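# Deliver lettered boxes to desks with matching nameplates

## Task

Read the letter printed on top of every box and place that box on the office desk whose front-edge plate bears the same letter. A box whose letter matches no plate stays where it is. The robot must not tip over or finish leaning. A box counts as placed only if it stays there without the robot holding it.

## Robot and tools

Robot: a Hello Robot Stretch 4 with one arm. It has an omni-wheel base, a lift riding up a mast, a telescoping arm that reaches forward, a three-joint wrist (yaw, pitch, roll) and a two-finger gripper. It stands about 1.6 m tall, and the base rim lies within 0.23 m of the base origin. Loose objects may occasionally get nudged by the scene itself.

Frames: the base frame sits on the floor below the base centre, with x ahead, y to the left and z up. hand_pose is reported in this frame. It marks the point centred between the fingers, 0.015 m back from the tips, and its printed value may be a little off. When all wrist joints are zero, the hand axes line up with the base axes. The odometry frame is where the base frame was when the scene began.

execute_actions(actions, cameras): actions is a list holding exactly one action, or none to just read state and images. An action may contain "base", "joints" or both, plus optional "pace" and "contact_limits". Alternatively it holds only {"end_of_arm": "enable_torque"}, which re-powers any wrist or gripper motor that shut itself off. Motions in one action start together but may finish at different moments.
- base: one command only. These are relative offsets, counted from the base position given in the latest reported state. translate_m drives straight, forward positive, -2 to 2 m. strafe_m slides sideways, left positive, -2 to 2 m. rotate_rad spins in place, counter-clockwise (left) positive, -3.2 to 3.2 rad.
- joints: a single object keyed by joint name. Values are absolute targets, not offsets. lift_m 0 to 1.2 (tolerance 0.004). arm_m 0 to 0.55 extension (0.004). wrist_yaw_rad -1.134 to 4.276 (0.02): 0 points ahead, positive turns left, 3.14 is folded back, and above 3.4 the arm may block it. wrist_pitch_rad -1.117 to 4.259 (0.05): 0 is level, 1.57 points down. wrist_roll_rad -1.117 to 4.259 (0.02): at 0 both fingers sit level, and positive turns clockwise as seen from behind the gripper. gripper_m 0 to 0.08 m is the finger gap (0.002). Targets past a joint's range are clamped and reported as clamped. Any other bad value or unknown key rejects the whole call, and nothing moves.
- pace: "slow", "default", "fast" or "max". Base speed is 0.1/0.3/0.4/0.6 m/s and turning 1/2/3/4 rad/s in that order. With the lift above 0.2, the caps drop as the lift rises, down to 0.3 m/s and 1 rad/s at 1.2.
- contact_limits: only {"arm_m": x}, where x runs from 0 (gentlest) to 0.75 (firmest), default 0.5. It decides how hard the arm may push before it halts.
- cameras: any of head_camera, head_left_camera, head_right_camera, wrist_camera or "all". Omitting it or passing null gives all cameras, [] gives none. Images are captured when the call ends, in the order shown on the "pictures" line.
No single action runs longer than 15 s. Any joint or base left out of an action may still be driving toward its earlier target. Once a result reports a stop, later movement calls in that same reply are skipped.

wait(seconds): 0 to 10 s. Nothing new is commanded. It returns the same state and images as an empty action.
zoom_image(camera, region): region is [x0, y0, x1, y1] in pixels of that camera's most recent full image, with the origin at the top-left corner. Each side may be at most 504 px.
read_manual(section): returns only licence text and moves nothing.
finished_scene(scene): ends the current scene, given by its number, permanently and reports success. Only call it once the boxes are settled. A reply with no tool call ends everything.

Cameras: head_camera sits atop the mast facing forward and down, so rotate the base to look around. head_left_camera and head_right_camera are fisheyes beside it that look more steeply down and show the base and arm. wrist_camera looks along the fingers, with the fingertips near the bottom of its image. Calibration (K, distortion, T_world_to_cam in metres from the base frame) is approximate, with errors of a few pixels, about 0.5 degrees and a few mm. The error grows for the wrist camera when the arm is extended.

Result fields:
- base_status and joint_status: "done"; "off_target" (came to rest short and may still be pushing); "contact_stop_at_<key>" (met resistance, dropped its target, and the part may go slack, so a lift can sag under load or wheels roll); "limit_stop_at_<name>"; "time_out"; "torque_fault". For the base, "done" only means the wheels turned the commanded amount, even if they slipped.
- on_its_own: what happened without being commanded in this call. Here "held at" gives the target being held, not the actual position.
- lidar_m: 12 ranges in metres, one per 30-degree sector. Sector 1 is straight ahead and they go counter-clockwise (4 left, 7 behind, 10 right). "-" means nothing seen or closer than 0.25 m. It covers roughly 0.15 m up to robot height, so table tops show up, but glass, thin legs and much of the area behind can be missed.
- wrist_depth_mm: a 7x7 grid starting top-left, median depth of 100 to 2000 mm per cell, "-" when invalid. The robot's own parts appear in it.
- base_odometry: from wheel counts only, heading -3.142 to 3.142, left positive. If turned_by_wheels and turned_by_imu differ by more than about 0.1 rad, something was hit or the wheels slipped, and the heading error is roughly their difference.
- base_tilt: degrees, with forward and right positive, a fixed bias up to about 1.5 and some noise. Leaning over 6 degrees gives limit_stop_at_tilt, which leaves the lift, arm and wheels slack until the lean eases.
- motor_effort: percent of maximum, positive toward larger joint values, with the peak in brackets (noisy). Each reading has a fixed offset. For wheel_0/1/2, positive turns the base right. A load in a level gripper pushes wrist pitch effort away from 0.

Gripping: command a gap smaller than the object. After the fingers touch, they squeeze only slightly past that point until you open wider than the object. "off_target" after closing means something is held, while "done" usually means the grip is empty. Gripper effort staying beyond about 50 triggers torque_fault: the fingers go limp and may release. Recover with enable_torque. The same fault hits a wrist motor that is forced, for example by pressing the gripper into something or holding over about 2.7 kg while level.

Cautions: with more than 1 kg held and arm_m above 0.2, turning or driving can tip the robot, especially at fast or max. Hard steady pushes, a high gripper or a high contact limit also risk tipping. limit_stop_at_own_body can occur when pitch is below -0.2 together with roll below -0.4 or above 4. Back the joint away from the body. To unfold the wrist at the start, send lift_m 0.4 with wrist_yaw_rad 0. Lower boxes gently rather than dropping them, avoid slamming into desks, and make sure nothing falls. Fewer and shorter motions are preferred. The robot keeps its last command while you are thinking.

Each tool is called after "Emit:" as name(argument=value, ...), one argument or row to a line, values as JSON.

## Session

Emit:
execute_actions(
  actions=[],
)

Scene clock: 0.00 s.
base_odometry: x=+0.000 y=+0.000 heading=+0.000 (m, m, rad; odometry frame)
turned_by_wheels: +0.000 (rad since the last result)
turned_by_imu: +0.000 (rad since the last result)
base_tilt: forward=+0.2 right=-0.7 (deg)
lidar_m: 1.50 1.45 1.09 1.03 1.12 1.38 1.32 0.84 0.62 0.60 0.65 1.63
base_status: not commanded
joint_positions: lift_m=+0.175 arm_m=-0.001 wrist_yaw_rad=+3.161 wrist_pitch_rad=+0.001 wrist_roll_rad=+0.003 gripper_m=+0.040
joint_status: not commanded
motor_effort: lift_m=+21 arm_m=+0 wrist_yaw_rad=+1 wrist_pitch_rad=-9 wrist_roll_rad=-1 gripper_m=+2 wheel_0=+0 wheel_1=+0 wheel_2=+0 (%)
hand_pose: x=-0.0446 y=+0.0832 z=+0.3534 quat_wxyz=(-0.010, -0.001, +0.002, +1.000) (m; base frame)
wrist_depth_mm: - 136 - - - - 1464 / - 117 139 - - - 1464 / - 119 148 1756 1756 1756 1430 / 137 137 234 - - - 1430 / 220 1464 - - - 1921 1430 / 991 1281 156 1308 155 1308 1308 / 525 - 138 931 - - 946
pictures: head_camera, head_left_camera, head_right_camera, wrist_camera
camera_calibration (this result's frames):
wrist_camera: T_world_to_cam=[[0.0211427, 0.99976, -0.00580238, -0.0897348], [0.00917256, -0.0059974, -0.99994, 0.40705], [-0.999734, 0.0210882, -0.00929716, 0.108874], [0, 0, 0, 1]] pos_world=[0.107008, 0.0898585, 0.407517]
Images, in order (width x height): head_camera 420x560, head_left_camera 420x672, head_right_camera 420x672, wrist_camera 616x392.

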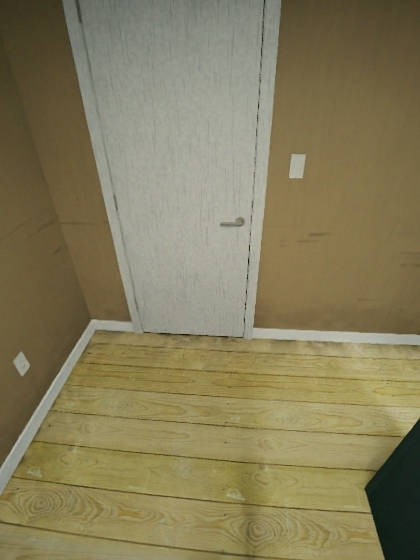

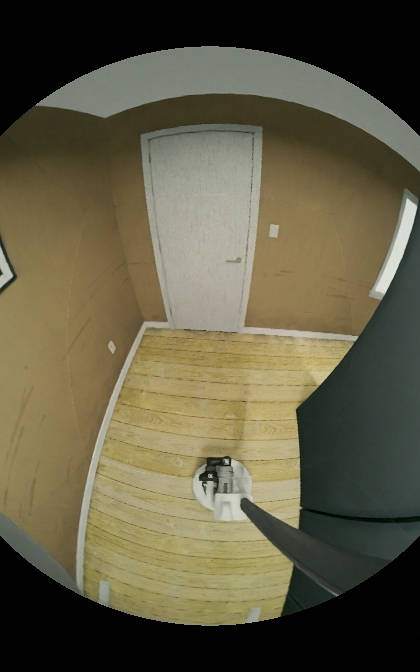

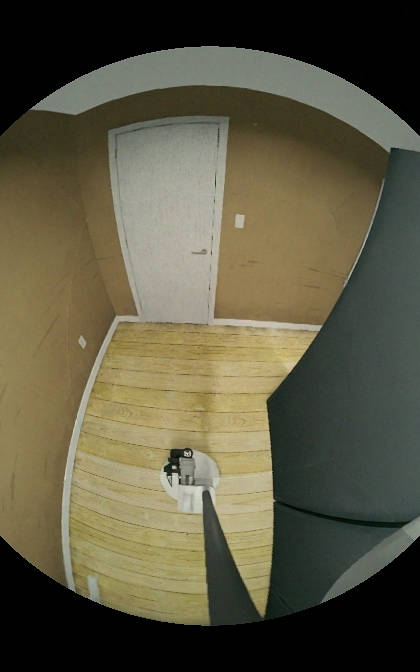

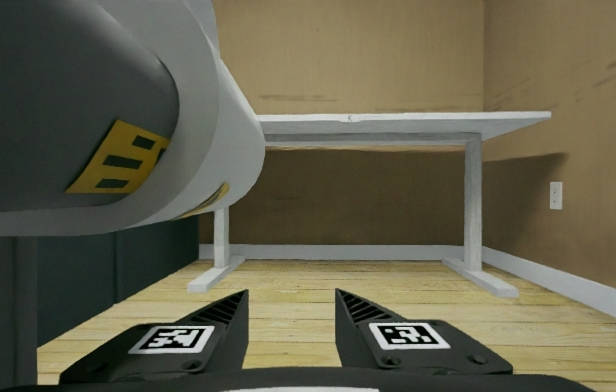

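Emit:
zoom_image(
  camera="wrist_camera",
  region=[300, 90, 420, 150],
)

Region (300, 90, 420, 150) of wrist_camera's 616x392 image, scaled by 4.200.

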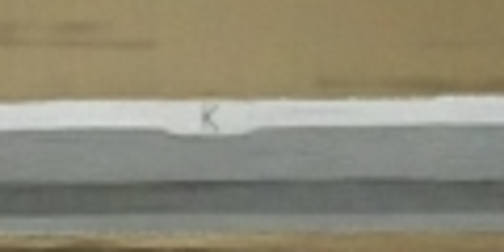

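Emit:
execute_actions(
  actions=[
    {"base": {"rotate_rad": -1.91}, "pace": "max"},
  ],
  cameras=["head_right_camera"],
)

Emit:
execute_actions(
  actions=[
    {"base": {"strafe_m": 1.13}, "pace": "max"},
  ],
  cameras=["head_camera", "head_right_camera"],
)

Scene clock: 20.33 s.
base_odometry: x=+0.000 y=+0.000 heading=-1.910 (m, m, rad; odometry frame)
turned_by_wheels: -1.910 (rad since the last result)
turned_by_imu: -1.914 (rad since the last result)
base_tilt: forward=+0.2 right=-0.7 (deg)
lidar_m: 0.60 0.60 0.73 1.55 1.56 1.29 1.07 1.03 1.21 1.29 1.31 0.73
base_status: done
joint_positions: lift_m=+0.175 arm_m=-0.001 wrist_yaw_rad=+3.161 wrist_pitch_rad=+0.001 wrist_roll_rad=+0.003 gripper_m=+0.040
joint_status: not commanded
motor_effort: lift_m=+21(21) arm_m=+0(0) wrist_yaw_rad=+1(1) wrist_pitch_rad=-9(9) wrist_roll_rad=-1(2) gripper_m=+2(1) wheel_0=-1(8) wheel_1=-1(10) wheel_2=-1(14) (%)
hand_pose: x=-0.0446 y=+0.0833 z=+0.3534 quat_wxyz=(-0.010, -0.001, +0.002, +1.000) (m; base frame)
wrist_depth_mm: - 136 1205 1308 1397 1499 1576 / - 117 139 1281 1397 1499 1618 / - 119 148 1281 1397 1499 1618 / 137 137 235 1281 1397 1537 1576 / 220 1118 1182 1281 1397 1537 1576 / 1025 1118 156 1229 155 1308 1308 / 521 - 139 946 - - 946
pictures: head_right_camera
Images, in order (width x height): head_right_camera 420x672.

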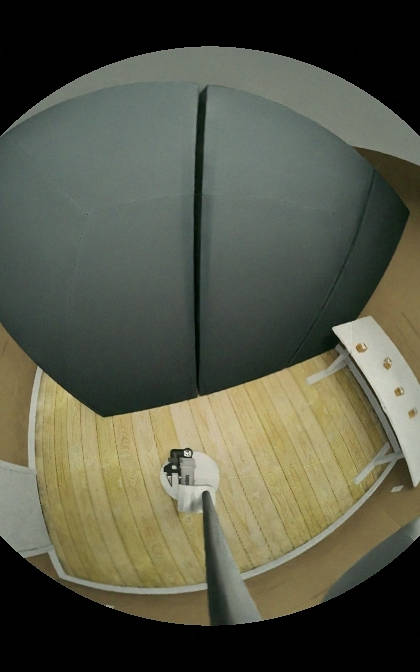

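Scene clock: 23.63 s.
base_odometry: x=+1.066 y=-0.376 heading=-1.910 (m, m, rad; odometry frame)
turned_by_wheels: +0.000 (rad since the last result)
turned_by_imu: -0.002 (rad since the last result)
base_tilt: forward=+0.2 right=-0.7 (deg)
lidar_m: 0.78 1.15 0.62 0.50 0.50 0.56 0.98 1.38 1.55 2.39 0.68 0.46
base_status: done
joint_positions: lift_m=+0.175 arm_m=-0.001 wrist_yaw_rad=+3.161 wrist_pitch_rad=+0.001 wrist_roll_rad=+0.003 gripper_m=+0.040
joint_status: not commanded
motor_effort: lift_m=+21(21) arm_m=+0(0) wrist_yaw_rad=+0(1) wrist_pitch_rad=-9(9) wrist_roll_rad=-1(1) gripper_m=+2(2) wheel_0=+1(14) wheel_1=-1(16) wheel_2=+0(0) (%)
hand_pose: x=-0.0446 y=+0.0832 z=+0.3534 quat_wxyz=(-0.010, -0.001, +0.002, +1.000) (m; base frame)
wrist_depth_mm: - 136 1537 1576 891 627 477 / - 116 139 1576 891 621 477 / - 119 147 1618 891 627 477 / 137 137 234 1576 891 627 477 / 220 1430 1499 1618 891 621 477 / 1098 1281 156 1255 155 627 480 / 525 - 138 931 - - 469
pictures: head_camera, head_right_camera
Images, in order (width x height): head_camera 420x560, head_right_camera 420x672.

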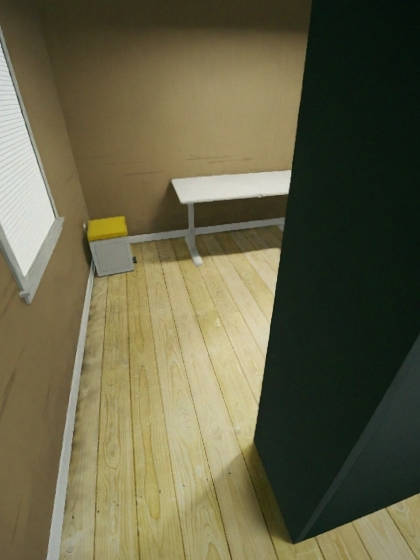

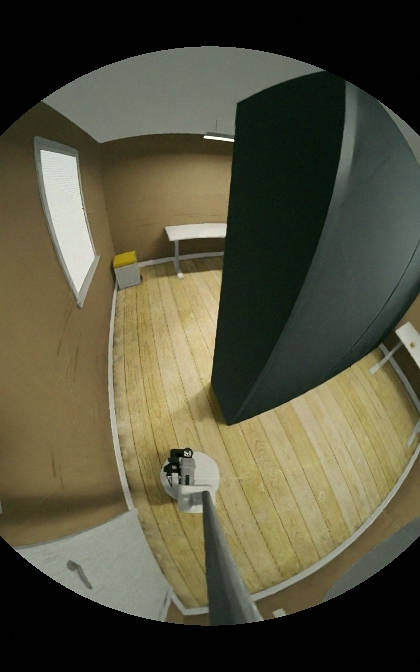

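Emit:
zoom_image(
  camera="head_camera",
  region=[240, 183, 280, 207],
)

Region (240, 183, 280, 207) of head_camera's 420x560 image, scaled by 12.600, with more detail than that image has; it fills the top 302 rows of this view, and the rest is white.

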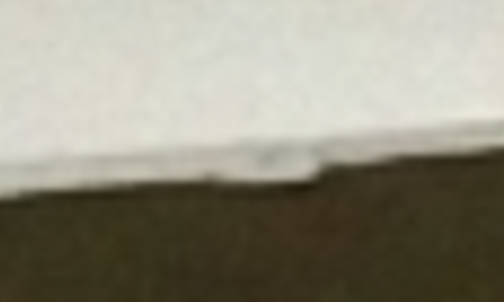

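Emit:
execute_actions(
  actions=[
    {"base": {"rotate_rad": 0.2}, "pace": "max"},
  ],
  cameras=[],
)

Emit:
execute_actions(
  actions=[
    {"base": {"translate_m": 1.3}, "joints": {"lift_m": 0.42, "wrist_yaw_rad": -0.9, "gripper_m": 0.08}, "pace": "max"},
  ],
  cameras=["head_camera", "head_right_camera", "wrist_camera"],
)

Scene clock: 34.53 s.
base_odometry: x=+1.066 y=-0.376 heading=-1.710 (m, m, rad; odometry frame)
turned_by_wheels: +0.200 (rad since the last result)
turned_by_imu: +0.202 (rad since the last result)
base_tilt: forward=+0.3 right=-0.7 (deg)
lidar_m: 2.59 0.82 0.55 0.50 0.50 0.59 1.37 1.41 1.82 1.99 0.51 0.50
base_status: done
joint_positions: lift_m=+0.175 arm_m=-0.001 wrist_yaw_rad=+3.161 wrist_pitch_rad=+0.001 wrist_roll_rad=+0.003 gripper_m=+0.040
joint_status: not commanded
motor_effort: lift_m=+21(21) arm_m=+0(0) wrist_yaw_rad=+0(0) wrist_pitch_rad=-9(9) wrist_roll_rad=-1(1) gripper_m=+2(2) wheel_0=+0(7) wheel_1=+1(8) wheel_2=+0(11) (%)
hand_pose: x=-0.0446 y=+0.0832 z=+0.3534 quat_wxyz=(-0.010, -0.001, +0.002, +1.000) (m; base frame)
wrist_depth_mm: - 136 1499 1537 1366 778 559 / - 117 139 1537 1336 768 559 / - 119 147 1537 1336 768 559 / 136 137 233 1576 1336 768 559 / 220 1464 1537 1576 1366 768 564 / 1078 1308 156 1308 155 768 559 / 525 - 138 931 - - 549
pictures: none
No camera images: the call's "cameras" was empty. Leave "cameras" out to get every camera's image.

Scene clock: 38.27 s.
base_odometry: x=+0.885 y=-1.664 heading=-1.710 (m, m, rad; odometry frame)
turned_by_wheels: +0.000 (rad since the last result)
turned_by_imu: +0.000 (rad since the last result)
base_tilt: forward=+0.3 right=-0.7 (deg)
lidar_m: 1.28 0.99 0.68 0.62 0.64 0.89 1.87 0.59 0.66 1.46 1.96 1.32
base_status: done
joint_positions: lift_m=+0.420 arm_m=-0.001 wrist_yaw_rad=-0.899 wrist_pitch_rad=+0.001 wrist_roll_rad=+0.003 gripper_m=+0.080
joint_status: all done
motor_effort: lift_m=+22(27) arm_m=+0(0) wrist_yaw_rad=-1(8) wrist_pitch_rad=-9(9) wrist_roll_rad=-2(1) gripper_m=+4(4) wheel_0=-3(6) wheel_1=-2(9) wheel_2=+1(21) (%)
hand_pose: x=+0.2336 y=-0.2209 z=+0.5978 quat_wxyz=(+0.901, +0.002, +0.000, -0.435) (m; base frame)
wrist_depth_mm: 1708 - - - - - - / 1708 - - - - - - / 1708 - - - - - - / 1618 1983 - - - - - / 1708 - - - - - - / 1661 1921 1863 - 159 - - / - - 1366 1499 140 - 1499
pictures: head_camera, head_right_camera, wrist_camera
camera_calibration (this result's frames):
wrist_camera: T_world_to_cam=[[-0.807657, -0.589624, -0.00579958, 0.0523692], [-0.00076901, 0.0108889, -0.99994, 0.653132], [0.589652, -0.807604, -0.00924788, -0.158647], [0, 0, 0, 1]] pos_world=[0.136345, -0.104358, 0.651929]
Images, in order (width x height): head_camera 420x560, head_right_camera 420x672, wrist_camera 616x392.

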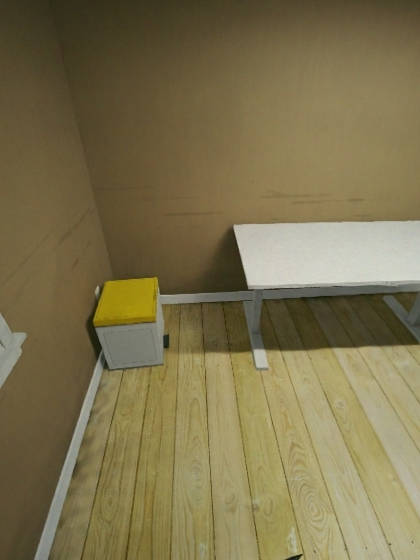

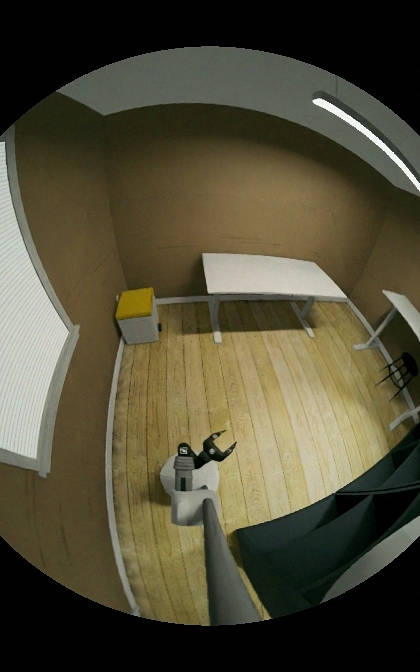

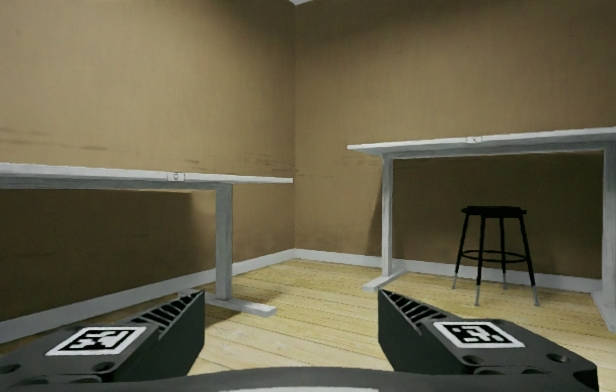

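Emit:
zoom_image(
  camera="wrist_camera",
  region=[146, 158, 206, 194],
)

Emit:
zoom_image(
  camera="wrist_camera",
  region=[444, 122, 504, 158],
)

Emit:
zoom_image(
  camera="head_camera",
  region=[360, 265, 420, 300],
)

Region (146, 158, 206, 194) of wrist_camera's 616x392 image, scaled by 8.400; it fills the top 302 rows of this view, and the rest is white.

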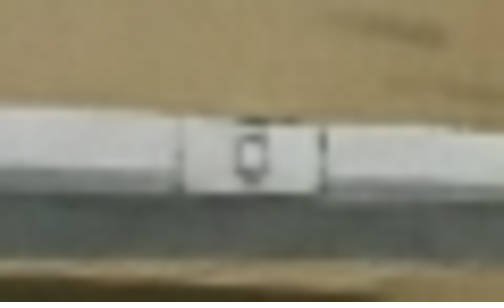

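Region (444, 122, 504, 158) of wrist_camera's 616x392 image, scaled by 8.400; it fills the top 302 rows of this view, and the rest is white.

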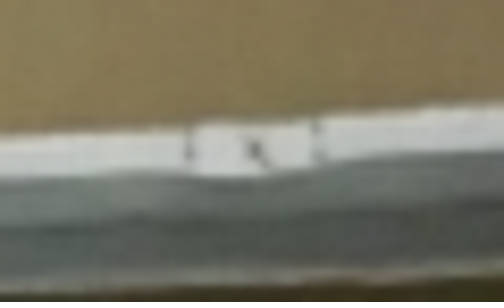

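Region (360, 265, 420, 300) of head_camera's 420x560 image, scaled by 8.400, with more detail than that image has; it fills the top 294 rows of this view, and the rest is white.

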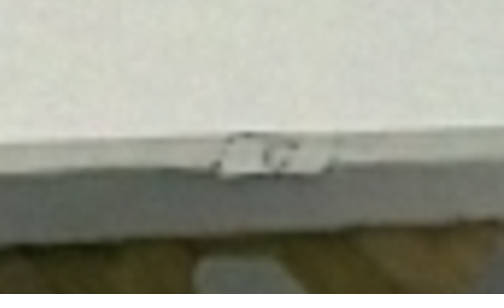

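Emit:
execute_actions(
  actions=[
    {"base": {"rotate_rad": -1.571}, "joints": {"lift_m": 0.2, "wrist_yaw_rad": 0.9}, "pace": "max"},
  ],
  cameras=["head_camera", "head_left_camera", "wrist_camera"],
)

Scene clock: 44.43 s.
base_odometry: x=+0.885 y=-1.664 heading=+3.001 (m, m, rad; odometry frame)
turned_by_wheels: -1.571 (rad since the last result)
turned_by_imu: -1.574 (rad since the last result)
base_tilt: forward=+0.2 right=-0.7 (deg)
lidar_m: 1.48 2.00 1.31 1.26 1.02 0.65 0.63 0.67 0.80 1.85 0.58 0.65
base_status: done
joint_positions: lift_m=+0.200 arm_m=-0.001 wrist_yaw_rad=+0.900 wrist_pitch_rad=+0.002 wrist_roll_rad=+0.003 gripper_m=+0.080
joint_status: all done
motor_effort: lift_m=+19(20) arm_m=-1(0) wrist_yaw_rad=+2(7) wrist_pitch_rad=-9(10) wrist_roll_rad=-2(1) gripper_m=+4(4) wheel_0=-2(9) wheel_1=-2(11) wheel_2=-1(11) (%)
hand_pose: x=+0.3705 y=+0.1122 z=+0.3781 quat_wxyz=(+0.901, +0.001, +0.001, +0.435) (m; base frame)
wrist_depth_mm: 1756 - - - - - - / 1661 1983 - - - - - / 1661 1618 - - - - - / 1756 1983 - - - - - / 1756 1983 - - - - - / 1366 1366 1229 1336 159 1336 1366 / - - 917 976 140 - 976
pictures: head_camera, head_left_camera, wrist_camera
camera_calibration (this result's frames):
wrist_camera: T_world_to_cam=[[0.757075, -0.653302, -0.00579192, -0.214538], [-0.010557, -0.00336881, -0.999939, 0.435097], [0.653242, 0.75709, -0.00944733, -0.171413], [0, 0, 0, 1]] pos_world=[0.278989, -0.00891745, 0.432208]
Images, in order (width x height): head_camera 420x560, head_left_camera 420x672, wrist_camera 616x392.

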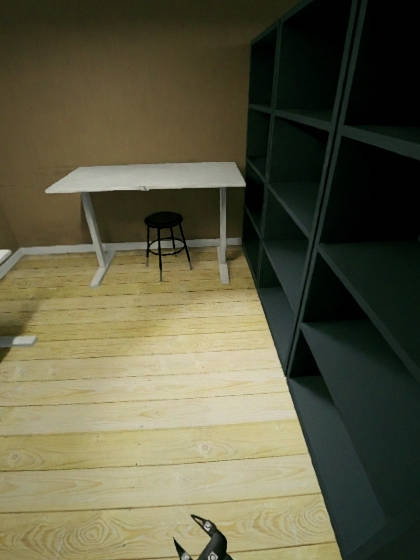

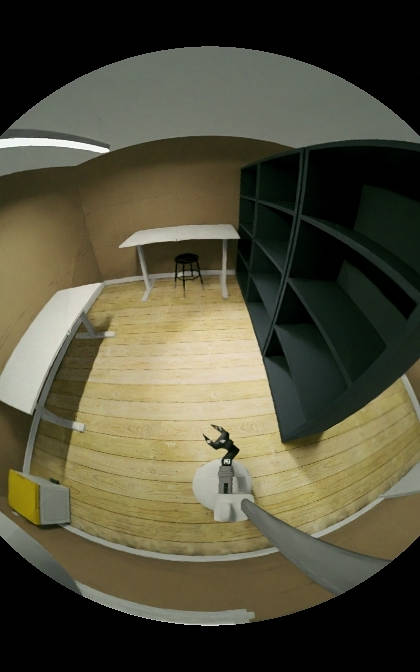

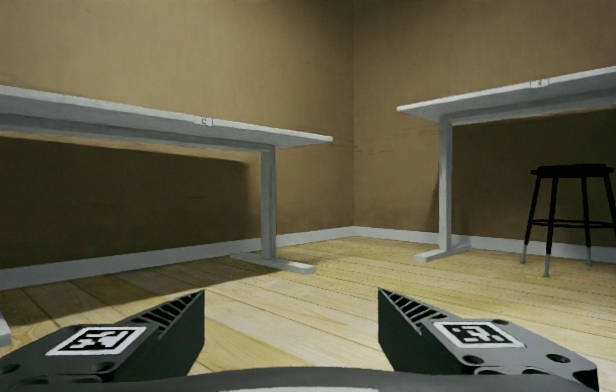

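Emit:
zoom_image(
  camera="wrist_camera",
  region=[174, 103, 234, 139],
)

Emit:
zoom_image(
  camera="wrist_camera",
  region=[510, 65, 570, 101],
)

Emit:
zoom_image(
  camera="head_camera",
  region=[124, 176, 164, 200],
)

Region (174, 103, 234, 139) of wrist_camera's 616x392 image, scaled by 8.400; it fills the top 302 rows of this view, and the rest is white.

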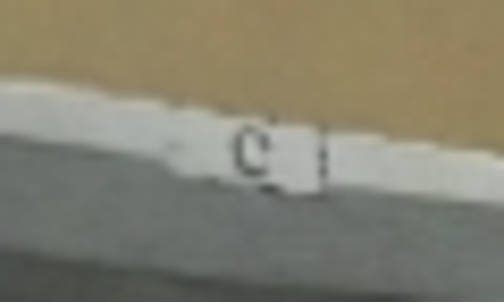

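Region (510, 65, 570, 101) of wrist_camera's 616x392 image, scaled by 8.400; it fills the top 302 rows of this view, and the rest is white.

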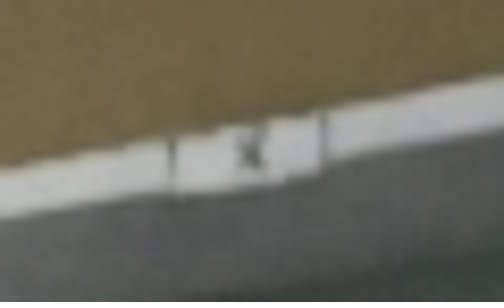

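Region (124, 176, 164, 200) of head_camera's 420x560 image, scaled by 12.600, with more detail than that image has; it fills the top 302 rows of this view, and the rest is white.

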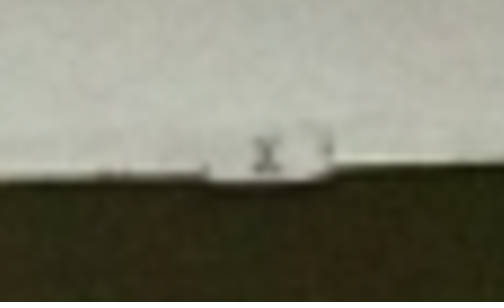

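Emit:
execute_actions(
  actions=[
    {"base": {"strafe_m": -1.58}, "joints": {"wrist_yaw_rad": 0.0, "wrist_pitch_rad": 1.15}, "pace": "max"},
  ],
  cameras=["head_camera"],
)

Scene clock: 54.40 s.
base_odometry: x=+1.106 y=-0.099 heading=+3.001 (m, m, rad; odometry frame)
turned_by_wheels: +0.000 (rad since the last result)
turned_by_imu: +0.005 (rad since the last result)
base_tilt: forward=+0.1 right=-0.7 (deg)
lidar_m: 2.41 0.90 0.72 2.87 0.80 0.53 0.45 0.40 0.61 1.09 1.12 1.44
base_status: done
joint_positions: lift_m=+0.200 arm_m=-0.001 wrist_yaw_rad=+0.000 wrist_pitch_rad=+1.151 wrist_roll_rad=+0.003 gripper_m=+0.080
joint_status: all done
motor_effort: lift_m=+19(19) arm_m=+0(0) wrist_yaw_rad=+0(8) wrist_pitch_rad=-4(6) wrist_roll_rad=-1(2) gripper_m=+4(4) wheel_0=-2(12) wheel_1=+0(14) wheel_2=+0(0) (%)
hand_pose: x=+0.2565 y=-0.0874 z=+0.1842 quat_wxyz=(+0.839, +0.001, +0.544, -0.001) (m; base frame)
wrist_depth_mm: 452 459 466 473 477 484 492 / 421 427 433 433 439 445 452 / 392 397 399 404 410 415 418 / 368 370 375 379 382 384 392 / 345 347 351 355 359 362 364 / 325 327 329 334 159 340 343 / - - 315 319 140 - -
pictures: head_camera
Images, in order (width x height): head_camera 420x560.

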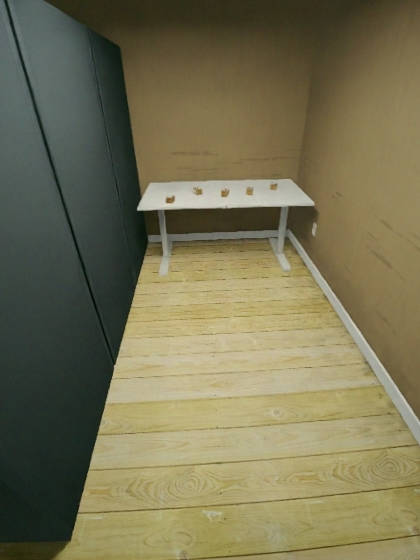

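Emit:
zoom_image(
  camera="head_camera",
  region=[155, 175, 290, 215],
)

Region (155, 175, 290, 215) of head_camera's 420x560 image, scaled by 3.733, with more detail than that image has; it fills the top 149 rows of this view, and the rest is white.

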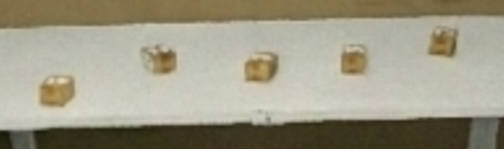

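Emit:
execute_actions(
  actions=[
    {"base": {"translate_m": 2.0}, "joints": {"lift_m": 0.82, "wrist_pitch_rad": 0.7}, "pace": "max"},
  ],
  cameras=["head_camera", "wrist_camera"],
)

Scene clock: 61.43 s.
base_odometry: x=-0.875 y=+0.180 heading=+3.001 (m, m, rad; odometry frame)
turned_by_wheels: +0.000 (rad since the last result)
turned_by_imu: +0.001 (rad since the last result)
base_tilt: forward=+0.2 right=-0.7 (deg)
lidar_m: 0.40 0.44 0.58 0.76 0.79 1.03 2.45 1.43 0.99 0.90 0.70 0.43
base_status: done
joint_positions: lift_m=+0.820 arm_m=-0.001 wrist_yaw_rad=+0.000 wrist_pitch_rad=+0.702 wrist_roll_rad=+0.003 gripper_m=+0.080
joint_status: all done
motor_effort: lift_m=+22(26) arm_m=+0(0) wrist_yaw_rad=+0(0) wrist_pitch_rad=-7(13) wrist_roll_rad=-1(1) gripper_m=+4(3) wheel_0=-1(7) wheel_1=-2(9) wheel_2=+1(15) (%)
hand_pose: x=+0.3321 y=-0.0874 z=+0.8607 quat_wxyz=(+0.939, +0.002, +0.344, -0.001) (m; base frame)
wrist_depth_mm: 854 891 917 931 960 960 931 / 603 640 661 668 676 654 699 / 504 508 477 525 517 535 544 / 418 421 427 430 436 442 442 / 357 362 364 366 368 373 375 / 325 324 334 1078 160 1042 1008 / - - 1008 1025 140 - 946
pictures: head_camera, wrist_camera
camera_calibration (this result's frames):
wrist_camera: T_world_to_cam=[[-0.0348153, -0.999156, 0.0218116, -0.104058], [-0.651705, 0.00615158, -0.758448, 0.922574], [0.757673, -0.0406203, -0.651369, 0.457405], [0, 0, 0, 1]] pos_world=[0.251059, -0.0910655, 0.999933]
Images, in order (width x height): head_camera 420x560, wrist_camera 616x392.

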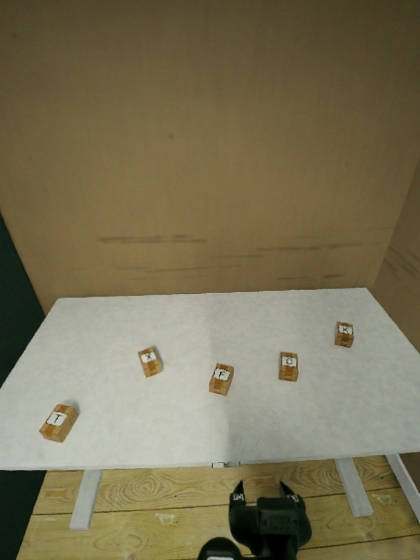

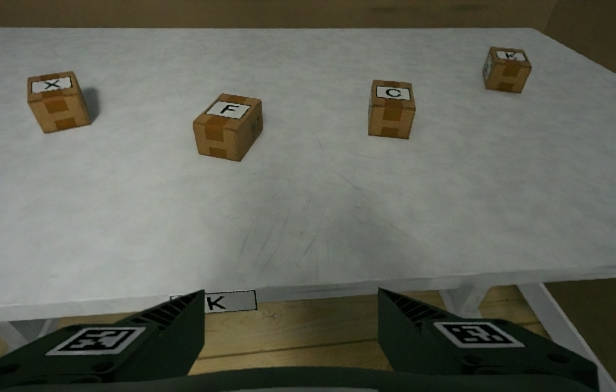

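Emit:
zoom_image(
  camera="wrist_camera",
  region=[345, 65, 445, 150],
)

Emit:
zoom_image(
  camera="wrist_camera",
  region=[10, 55, 110, 140],
)

Emit:
zoom_image(
  camera="head_camera",
  region=[120, 330, 320, 410],
)

Region (345, 65, 445, 150) of wrist_camera's 616x392 image, scaled by 5.040; it fills the top 428 rows of this view, and the rest is white.

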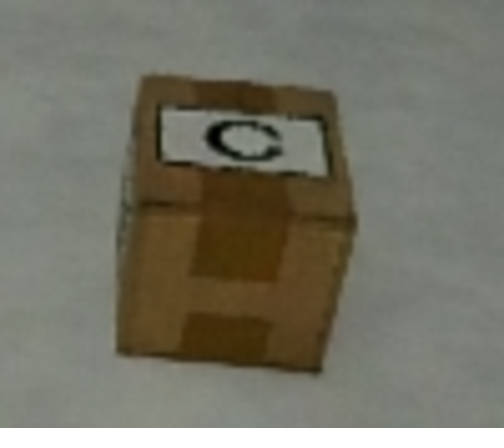

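Region (10, 55, 110, 140) of wrist_camera's 616x392 image, scaled by 5.040; it fills the top 428 rows of this view, and the rest is white.

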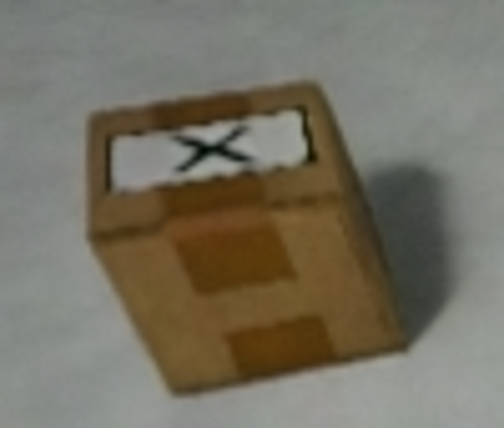

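Region (120, 330, 320, 410) of head_camera's 420x560 image, scaled by 2.520, with more detail than that image has; it fills the top 202 rows of this view, and the rest is white.

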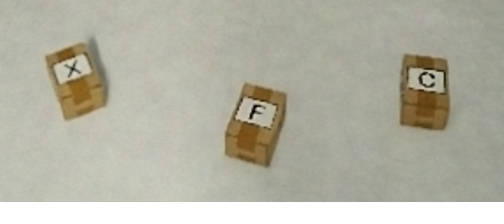

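Emit:
execute_actions(
  actions=[
    {"base": {"rotate_rad": -0.183}, "joints": {"arm_m": 0.3, "lift_m": 0.79}, "pace": "max"},
  ],
  cameras=["head_camera", "wrist_camera"],
)

Scene clock: 78.97 s.
base_odometry: x=-0.875 y=+0.180 heading=+2.818 (m, m, rad; odometry frame)
turned_by_wheels: -0.183 (rad since the last result)
turned_by_imu: -0.182 (rad since the last result)
base_tilt: forward=+0.3 right=-0.8 (deg)
lidar_m: 0.42 0.40 0.52 0.76 0.77 0.90 1.51 1.96 1.08 0.89 0.88 0.47
base_status: done
joint_positions: lift_m=+0.790 arm_m=+0.299 wrist_yaw_rad=+0.000 wrist_pitch_rad=+0.702 wrist_roll_rad=+0.003 gripper_m=+0.080
joint_status: all done
motor_effort: lift_m=+19(20) arm_m=+8(9) wrist_yaw_rad=+0(1) wrist_pitch_rad=-7(8) wrist_roll_rad=-2(1) gripper_m=+3(4) wheel_0=-1(6) wheel_1=+1(7) wheel_2=+0(3) (%)
hand_pose: x=+0.6319 y=-0.0874 z=+0.8310 quat_wxyz=(+0.939, +0.002, +0.344, +0.000) (m; base frame)
wrist_depth_mm: 615 654 699 741 798 820 691 / 564 569 580 585 603 609 661 / 445 452 459 466 473 455 484 / 370 373 377 315 384 392 394 / 317 319 320 282 329 332 334 / 257 278 274 283 159 286 290 / - - 249 256 140 - -
pictures: head_camera, wrist_camera
camera_calibration (this result's frames):
wrist_camera: T_world_to_cam=[[-0.0345912, -0.999164, 0.0218103, -0.0930802], [-0.651617, 0.00600165, -0.758524, 1.09538], [0.757759, -0.0404502, -0.65128, 0.210862], [0, 0, 0, 1]] pos_world=[0.550769, -0.091047, 0.970235]
Images, in order (width x height): head_camera 420x560, wrist_camera 616x392.

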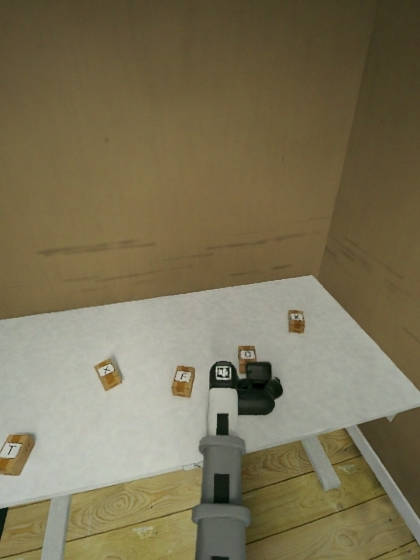

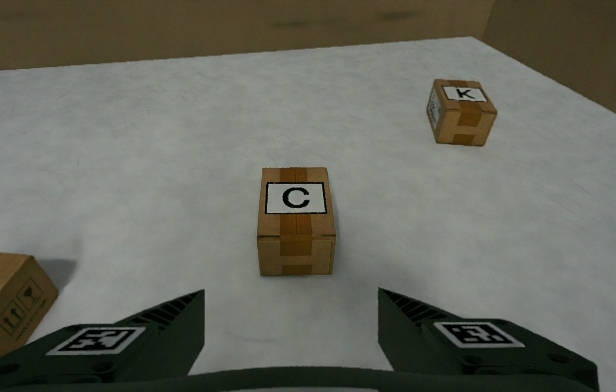

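Emit:
execute_actions(
  actions=[
    {"joints": {"lift_m": 0.709, "arm_m": 0.443}, "pace": "max"},
  ],
  cameras=["wrist_camera"],
)

Scene clock: 83.40 s.
base_odometry: x=-0.875 y=+0.180 heading=+2.818 (m, m, rad; odometry frame)
turned_by_wheels: +0.000 (rad since the last result)
turned_by_imu: +0.002 (rad since the last result)
base_tilt: forward=+0.3 right=-0.7 (deg)
lidar_m: 0.40 0.41 0.50 0.78 0.77 0.89 1.57 1.95 1.08 0.89 0.90 0.50
base_status: not commanded
joint_positions: lift_m=+0.709 arm_m=+0.442 wrist_yaw_rad=+0.000 wrist_pitch_rad=+0.702 wrist_roll_rad=+0.003 gripper_m=+0.080
joint_status: all done
motor_effort: lift_m=+19(19) arm_m=+8(9) wrist_yaw_rad=+0(1) wrist_pitch_rad=-7(8) wrist_roll_rad=-1(1) gripper_m=+4(4) wheel_0=-1(1) wheel_1=+0(0) wheel_2=+0(0) (%)
hand_pose: x=+0.7748 y=-0.0874 z=+0.7500 quat_wxyz=(+0.939, +0.002, +0.344, +0.000) (m; base frame)
wrist_depth_mm: 496 517 544 549 559 569 609 / 379 384 392 399 404 370 294 / 301 304 310 312 319 309 289 / 250 253 255 257 260 263 266 / 213 216 205 154 220 224 225 / 187 187 137 134 140 194 195 / - - 124 122 122 - -
pictures: wrist_camera
camera_calibration (this result's frames):
wrist_camera: T_world_to_cam=[[-0.0345969, -0.999163, 0.0218134, -0.086367], [-0.651686, 0.00600662, -0.758465, 1.12711], [0.7577, -0.0404561, -0.651348, 0.0498615], [0, 0, 0, 1]] pos_world=[0.693752, -0.0910476, 0.889234]
Images, in order (width x height): wrist_camera 616x392.

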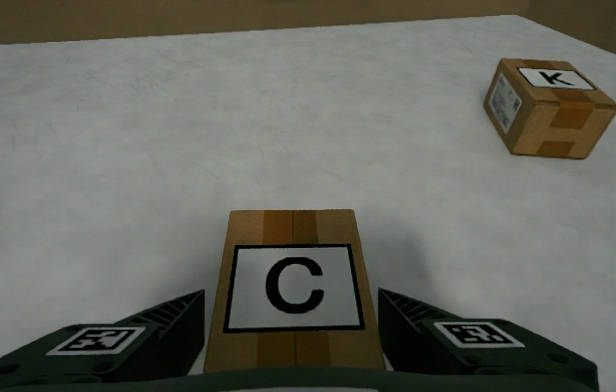

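Centered. Closing the gripper.

Emit:
execute_actions(
  actions=[
    {"joints": {"gripper_m": 0.045}, "pace": "fast"},
  ],
  cameras=["wrist_camera"],
)

Scene clock: 85.27 s.
base_odometry: x=-0.875 y=+0.180 heading=+2.818 (m, m, rad; odometry frame)
turned_by_wheels: +0.000 (rad since the last result)
turned_by_imu: +0.001 (rad since the last result)
base_tilt: forward=+0.2 right=-0.7 (deg)
lidar_m: 0.42 0.39 0.52 0.75 0.75 0.91 1.58 1.95 1.06 0.90 0.86 0.49
base_status: not commanded
joint_positions: lift_m=+0.709 arm_m=+0.442 wrist_yaw_rad=+0.000 wrist_pitch_rad=+0.702 wrist_roll_rad=+0.003 gripper_m=+0.059
joint_status: gripper_m off_target (ended at +0.059, target +0.045)
on_its_own: gripper_m is held at +0.054, not at your +0.045, by its contact guard: the fingers met something
motor_effort: lift_m=+19(19) arm_m=+8(8) wrist_yaw_rad=+0(0) wrist_pitch_rad=-7(7) wrist_roll_rad=-2(1) gripper_m=-37(40) wheel_0=-1(1) wheel_1=+0(0) wheel_2=+0(0) (%)
hand_pose: x=+0.7748 y=-0.0874 z=+0.7500 quat_wxyz=(+0.939, +0.002, +0.344, +0.000) (m; base frame)
wrist_depth_mm: 496 517 544 554 559 569 609 / 379 387 392 399 407 370 294 / 301 306 310 314 319 309 290 / 250 252 255 257 260 264 267 / 214 215 204 154 221 224 225 / 187 188 134 134 140 193 195 / 169 - 121 122 119 - 177
pictures: wrist_camera
camera_calibration (this result's frames):
wrist_camera: T_world_to_cam=[[-0.0346108, -0.999163, 0.0218118, -0.0863571], [-0.651689, 0.00601702, -0.758463, 1.12711], [0.757697, -0.0404655, -0.651351, 0.0498655], [0, 0, 0, 1]] pos_world=[0.693752, -0.0910488, 0.889234]
Images, in order (width x height): wrist_camera 616x392.

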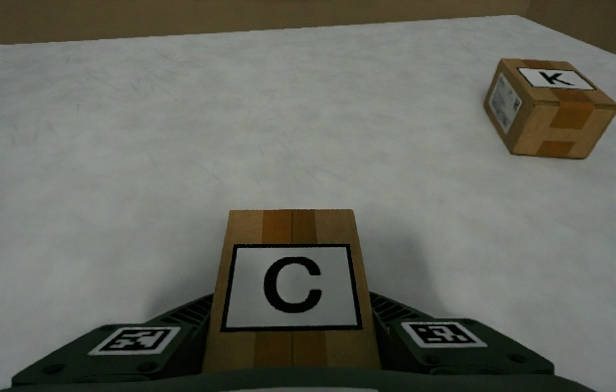

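Emit:
execute_actions(
  actions=[
    {"base": {"translate_m": -2.0}, "joints": {"lift_m": 0.76, "arm_m": 0.0, "wrist_yaw_rad": -1.05}, "pace": "max"},
  ],
  cameras=["head_left_camera", "wrist_camera"],
)

Scene clock: 109.90 s.
base_odometry: x=+1.022 y=-0.456 heading=+2.818 (m, m, rad; odometry frame)
turned_by_wheels: +0.000 (rad since the last result)
turned_by_imu: +0.006 (rad since the last result)
base_tilt: forward=+0.2 right=-0.8 (deg)
lidar_m: 2.36 0.41 0.40 0.72 1.24 0.64 0.54 0.54 0.56 1.07 1.45 1.65
base_status: done
joint_positions: lift_m=+0.760 arm_m=+0.001 wrist_yaw_rad=-1.050 wrist_pitch_rad=+0.703 wrist_roll_rad=+0.003 gripper_m=+0.059
joint_status: all done
on_its_own: gripper_m is held at +0.054, not at your +0.045, by its contact guard: the fingers met something
motor_effort: lift_m=+23(27) arm_m=-8(9) wrist_yaw_rad=+1(10) wrist_pitch_rad=-10(9) wrist_roll_rad=-1(2) gripper_m=-37(36) wheel_0=+1(7) wheel_1=+2(6) wheel_2=-1(12) (%)
hand_pose: x=+0.1772 y=-0.1842 z=+0.8005 quat_wxyz=(+0.812, +0.174, +0.297, -0.471) (m; base frame)
wrist_depth_mm: 1576 1464 1397 1308 1255 1205 1160 / 1756 1661 1537 1464 1397 1308 1229 / 1708 1708 1661 1618 1537 1464 1281 / 1397 1397 1430 1430 1464 1499 1229 / 1182 1205 1138 154 1229 1255 1138 / 1042 1042 134 134 140 1078 1042 / 946 - 121 122 119 - 960
pictures: head_left_camera, wrist_camera
camera_calibration (this result's frames):
wrist_camera: T_world_to_cam=[[-0.884063, -0.466856, 0.0218699, 0.043605], [-0.319214, 0.568978, -0.757869, 0.820851], [0.341372, -0.676985, -0.65204, 0.488745], [0, 0, 0, 1]] pos_world=[0.133733, -0.115815, 0.939825]
Images, in order (width x height): head_left_camera 420x672, wrist_camera 616x392.

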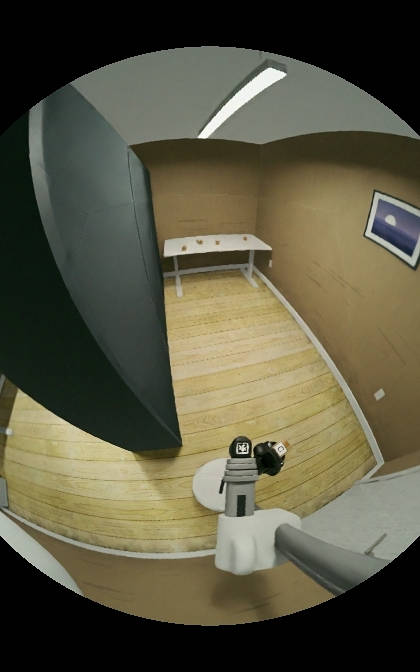

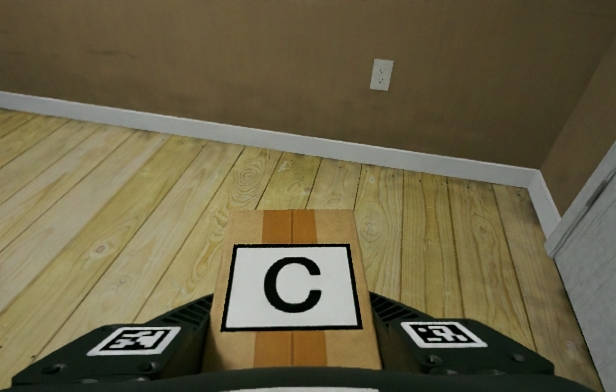

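Emit:
execute_actions(
  actions=[
    {"base": {"rotate_rad": 1.81}, "joints": {"lift_m": 0.32}, "pace": "max"},
  ],
  cameras=["head_camera"],
)

Scene clock: 115.87 s.
base_odometry: x=+1.022 y=-0.456 heading=-1.655 (m, m, rad; odometry frame)
turned_by_wheels: +1.810 (rad since the last result)
turned_by_imu: +1.818 (rad since the last result)
base_tilt: forward=+0.2 right=-0.7 (deg)
lidar_m: 2.51 0.85 0.60 0.54 0.56 0.73 1.47 1.50 2.03 1.04 0.40 0.49
base_status: done
joint_positions: lift_m=+0.320 arm_m=+0.001 wrist_yaw_rad=-1.050 wrist_pitch_rad=+0.703 wrist_roll_rad=+0.003 gripper_m=+0.059
joint_status: all done
on_its_own: gripper_m is held at +0.054, not at your +0.045, by its contact guard: the fingers met something
motor_effort: lift_m=+19(20) arm_m=-8(8) wrist_yaw_rad=+0(0) wrist_pitch_rad=-10(11) wrist_roll_rad=-2(1) gripper_m=-37(37) wheel_0=+0(9) wheel_1=+1(6) wheel_2=+2(7) (%)
hand_pose: x=+0.1772 y=-0.1842 z=+0.3608 quat_wxyz=(+0.812, +0.174, +0.297, -0.471) (m; base frame)
wrist_depth_mm: 407 349 304 270 394 1618 1808 / 473 397 340 300 492 1229 1255 / 820 459 384 338 661 976 976 / 723 544 442 375 750 788 798 / 634 621 492 154 654 661 676 / 554 559 134 134 140 574 585 / 500 - 121 122 120 - 521
pictures: head_camera
Images, in order (width x height): head_camera 420x560.

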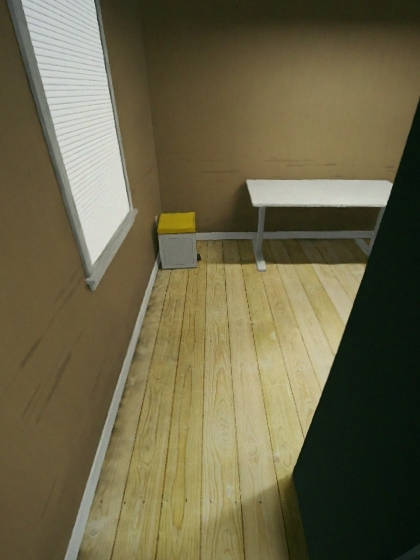

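Emit:
execute_actions(
  actions=[
    {"base": {"translate_m": 1.97}, "joints": {"lift_m": 0.78, "arm_m": 0.5, "wrist_yaw_rad": 0.0}, "pace": "max"},
  ],
  cameras=["head_camera", "wrist_camera"],
)

Scene clock: 125.07 s.
base_odometry: x=+0.856 y=-2.419 heading=-1.655 (m, m, rad; odometry frame)
turned_by_wheels: +0.000 (rad since the last result)
turned_by_imu: +0.002 (rad since the last result)
base_tilt: forward=+0.3 right=-0.7 (deg)
lidar_m: 0.88 0.65 0.68 0.60 0.59 0.84 1.34 1.26 1.71 2.26 0.69 0.50
base_status: done
joint_positions: lift_m=+0.780 arm_m=+0.499 wrist_yaw_rad=+0.000 wrist_pitch_rad=+0.703 wrist_roll_rad=+0.003 gripper_m=+0.059
joint_status: all done
on_its_own: gripper_m is held at +0.054, not at your +0.045, by its contact guard: the fingers met something
motor_effort: lift_m=+23(26) arm_m=+8(9) wrist_yaw_rad=+0(9) wrist_pitch_rad=-9(11) wrist_roll_rad=-2(1) gripper_m=-37(37) wheel_0=-1(8) wheel_1=-2(9) wheel_2=+2(17) (%)
hand_pose: x=+0.8318 y=-0.0874 z=+0.8205 quat_wxyz=(+0.939, +0.001, +0.344, +0.000) (m; base frame)
wrist_depth_mm: 488 492 500 508 521 525 535 / 535 544 554 564 559 554 569 / 597 609 615 634 609 455 459 / 676 691 691 691 732 370 375 / 778 798 759 154 842 322 317 / 904 891 134 134 140 281 276 / 960 - 121 122 119 - 250
pictures: head_camera, wrist_camera
camera_calibration (this result's frames):
wrist_camera: T_world_to_cam=[[-0.0345379, -0.999164, 0.021869, -0.0860262], [-0.652221, 0.00595446, -0.758005, 1.2178], [0.757242, -0.0404433, -0.651882, 0.0534487], [0, 0, 0, 1]] pos_world=[0.75083, -0.091044, 0.959822]
Images, in order (width x height): head_camera 420x560, wrist_camera 616x392.

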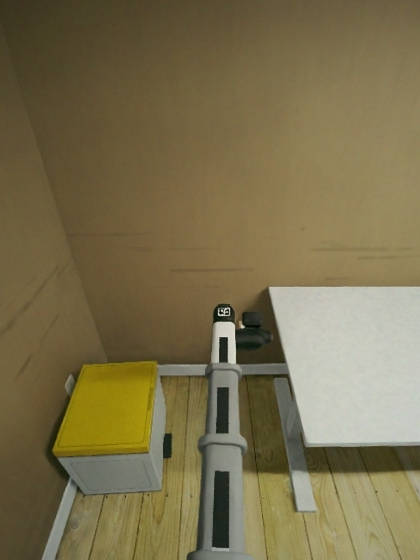

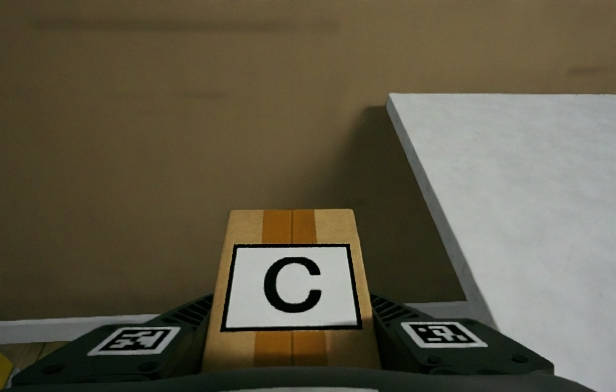

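Emit:
execute_actions(
  actions=[
    {"base": {"rotate_rad": -0.4}, "joints": {"lift_m": 0.716}, "pace": "fast"},
  ],
  cameras=["wrist_camera"],
)

Scene clock: 129.30 s.
base_odometry: x=+0.856 y=-2.419 heading=-2.055 (m, m, rad; odometry frame)
turned_by_wheels: -0.400 (rad since the last result)
turned_by_imu: -0.400 (rad since the last result)
base_tilt: forward=+0.3 right=-0.7 (deg)
lidar_m: 0.52 0.79 0.60 0.65 0.59 0.67 0.92 1.31 1.35 2.01 1.41 0.64
base_status: done
joint_positions: lift_m=+0.716 arm_m=+0.499 wrist_yaw_rad=+0.000 wrist_pitch_rad=+0.703 wrist_roll_rad=+0.003 gripper_m=+0.059
joint_status: all done
on_its_own: gripper_m is held at +0.054, not at your +0.045, by its contact guard: the fingers met something
motor_effort: lift_m=+18(22) arm_m=+7(8) wrist_yaw_rad=+1(2) wrist_pitch_rad=-10(9) wrist_roll_rad=-1(0) gripper_m=-37(37) wheel_0=-2(7) wheel_1=+0(6) wheel_2=+0(10) (%)
hand_pose: x=+0.8318 y=-0.0875 z=+0.7569 quat_wxyz=(+0.939, +0.002, +0.344, -0.001) (m; base frame)
wrist_depth_mm: 500 535 554 564 580 591 603 / 394 399 404 413 418 427 433 / 312 317 320 325 329 332 338 / 259 263 264 267 270 273 276 / 221 224 212 154 229 231 234 / 193 195 134 134 140 201 203 / 176 - 121 122 119 - 183
pictures: wrist_camera
camera_calibration (this result's frames):
wrist_camera: T_world_to_cam=[[-0.0349898, -0.999148, 0.0218757, -0.084336], [-0.652361, 0.00625214, -0.757883, 1.16958], [0.7571, -0.040789, -0.652024, 0.0121469], [0, 0, 0, 1]] pos_world=[0.750843, -0.0910811, 0.896172]
Images, in order (width x height): wrist_camera 616x392.

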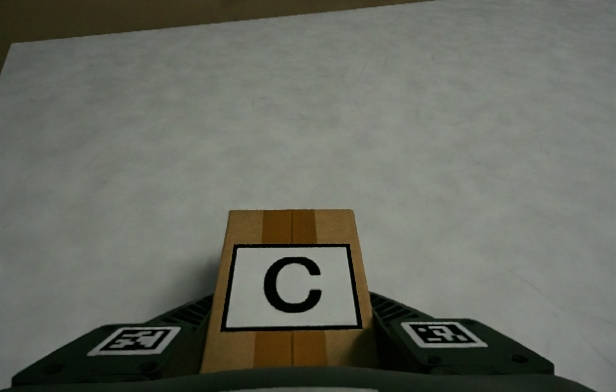

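Emit:
execute_actions(
  actions=[
    {"joints": {"lift_m": 0.7105}, "pace": "fast"},
  ],
  cameras=[],
)

Emit:
execute_actions(
  actions=[
    {"joints": {"gripper_m": 0.08}, "pace": "fast"},
  ],
  cameras=["head_camera", "wrist_camera"],
)

Scene clock: 131.77 s.
base_odometry: x=+0.856 y=-2.419 heading=-2.055 (m, m, rad; odometry frame)
turned_by_wheels: +0.000 (rad since the last result)
turned_by_imu: +0.001 (rad since the last result)
base_tilt: forward=+0.3 right=-0.8 (deg)
lidar_m: 0.56 0.77 0.62 0.65 0.60 0.67 0.99 1.29 1.32 1.98 1.41 0.65
base_status: not commanded
joint_positions: lift_m=+0.711 arm_m=+0.499 wrist_yaw_rad=+0.000 wrist_pitch_rad=+0.703 wrist_roll_rad=+0.003 gripper_m=+0.059
joint_status: all done
on_its_own: gripper_m is held at +0.054, not at your +0.045, by its contact guard: the fingers met something
motor_effort: lift_m=+18(18) arm_m=+7(7) wrist_yaw_rad=+1(1) wrist_pitch_rad=-10(10) wrist_roll_rad=-1(1) gripper_m=-36(37) wheel_0=-2(2) wheel_1=+0(0) wheel_2=+0(0) (%)
hand_pose: x=+0.8318 y=-0.0875 z=+0.7514 quat_wxyz=(+0.939, +0.002, +0.344, -0.001) (m; base frame)
wrist_depth_mm: 492 525 535 549 559 569 585 / 379 387 392 399 404 413 418 / 303 306 310 314 319 322 327 / 251 253 256 259 262 264 267 / 215 216 206 154 222 224 227 / 187 189 134 134 140 195 196 / 170 - 121 121 119 - 178
pictures: none
No camera images: the call's "cameras" was empty. Leave "cameras" out to get every camera's image.

Scene clock: 132.70 s.
base_odometry: x=+0.856 y=-2.419 heading=-2.055 (m, m, rad; odometry frame)
turned_by_wheels: +0.000 (rad since the last result)
turned_by_imu: +0.000 (rad since the last result)
base_tilt: forward=+0.3 right=-0.7 (deg)
lidar_m: 0.54 0.77 0.64 0.67 0.60 0.67 0.98 1.31 1.35 1.98 1.42 0.63
base_status: not commanded
joint_positions: lift_m=+0.711 arm_m=+0.499 wrist_yaw_rad=+0.000 wrist_pitch_rad=+0.703 wrist_roll_rad=+0.003 gripper_m=+0.080
joint_status: all done
motor_effort: lift_m=+18(18) arm_m=+7(7) wrist_yaw_rad=+1(1) wrist_pitch_rad=-8(10) wrist_roll_rad=-2(1) gripper_m=+4(37) wheel_0=-2(2) wheel_1=+0(0) wheel_2=+0(0) (%)
hand_pose: x=+0.8318 y=-0.0875 z=+0.7515 quat_wxyz=(+0.939, +0.002, +0.344, -0.001) (m; base frame)
wrist_depth_mm: 492 525 539 554 564 574 585 / 382 389 394 402 407 415 421 / 303 307 310 315 320 324 327 / 252 254 256 260 263 265 268 / 215 217 206 156 222 225 227 / 188 189 139 136 143 196 196 / - - 125 123 125 - -
pictures: head_camera, wrist_camera
camera_calibration (this result's frames):
wrist_camera: T_world_to_cam=[[-0.0349986, -0.999148, 0.0218616, -0.0841977], [-0.652066, 0.00625264, -0.758136, 1.16546], [0.757354, -0.040789, -0.65173, 0.00813996], [0, 0, 0, 1]] pos_world=[0.750842, -0.0910812, 0.89072]
Images, in order (width x height): head_camera 420x560, wrist_camera 616x392.

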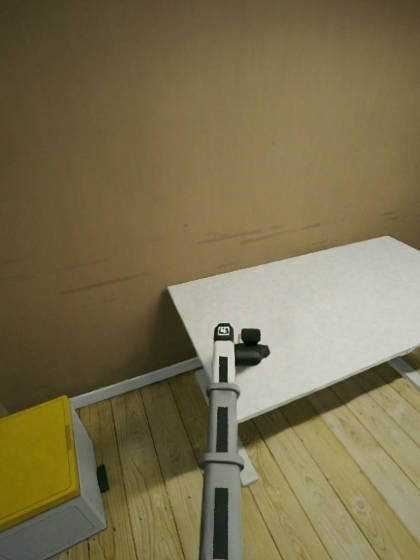

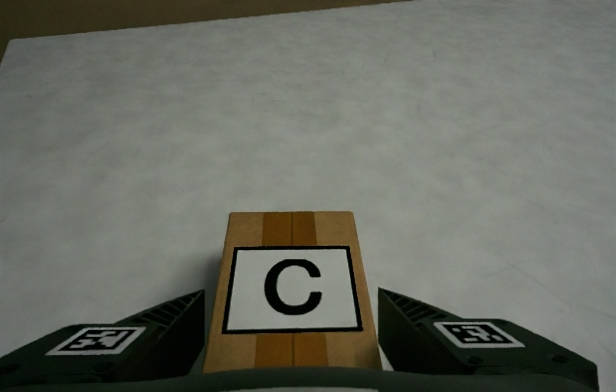

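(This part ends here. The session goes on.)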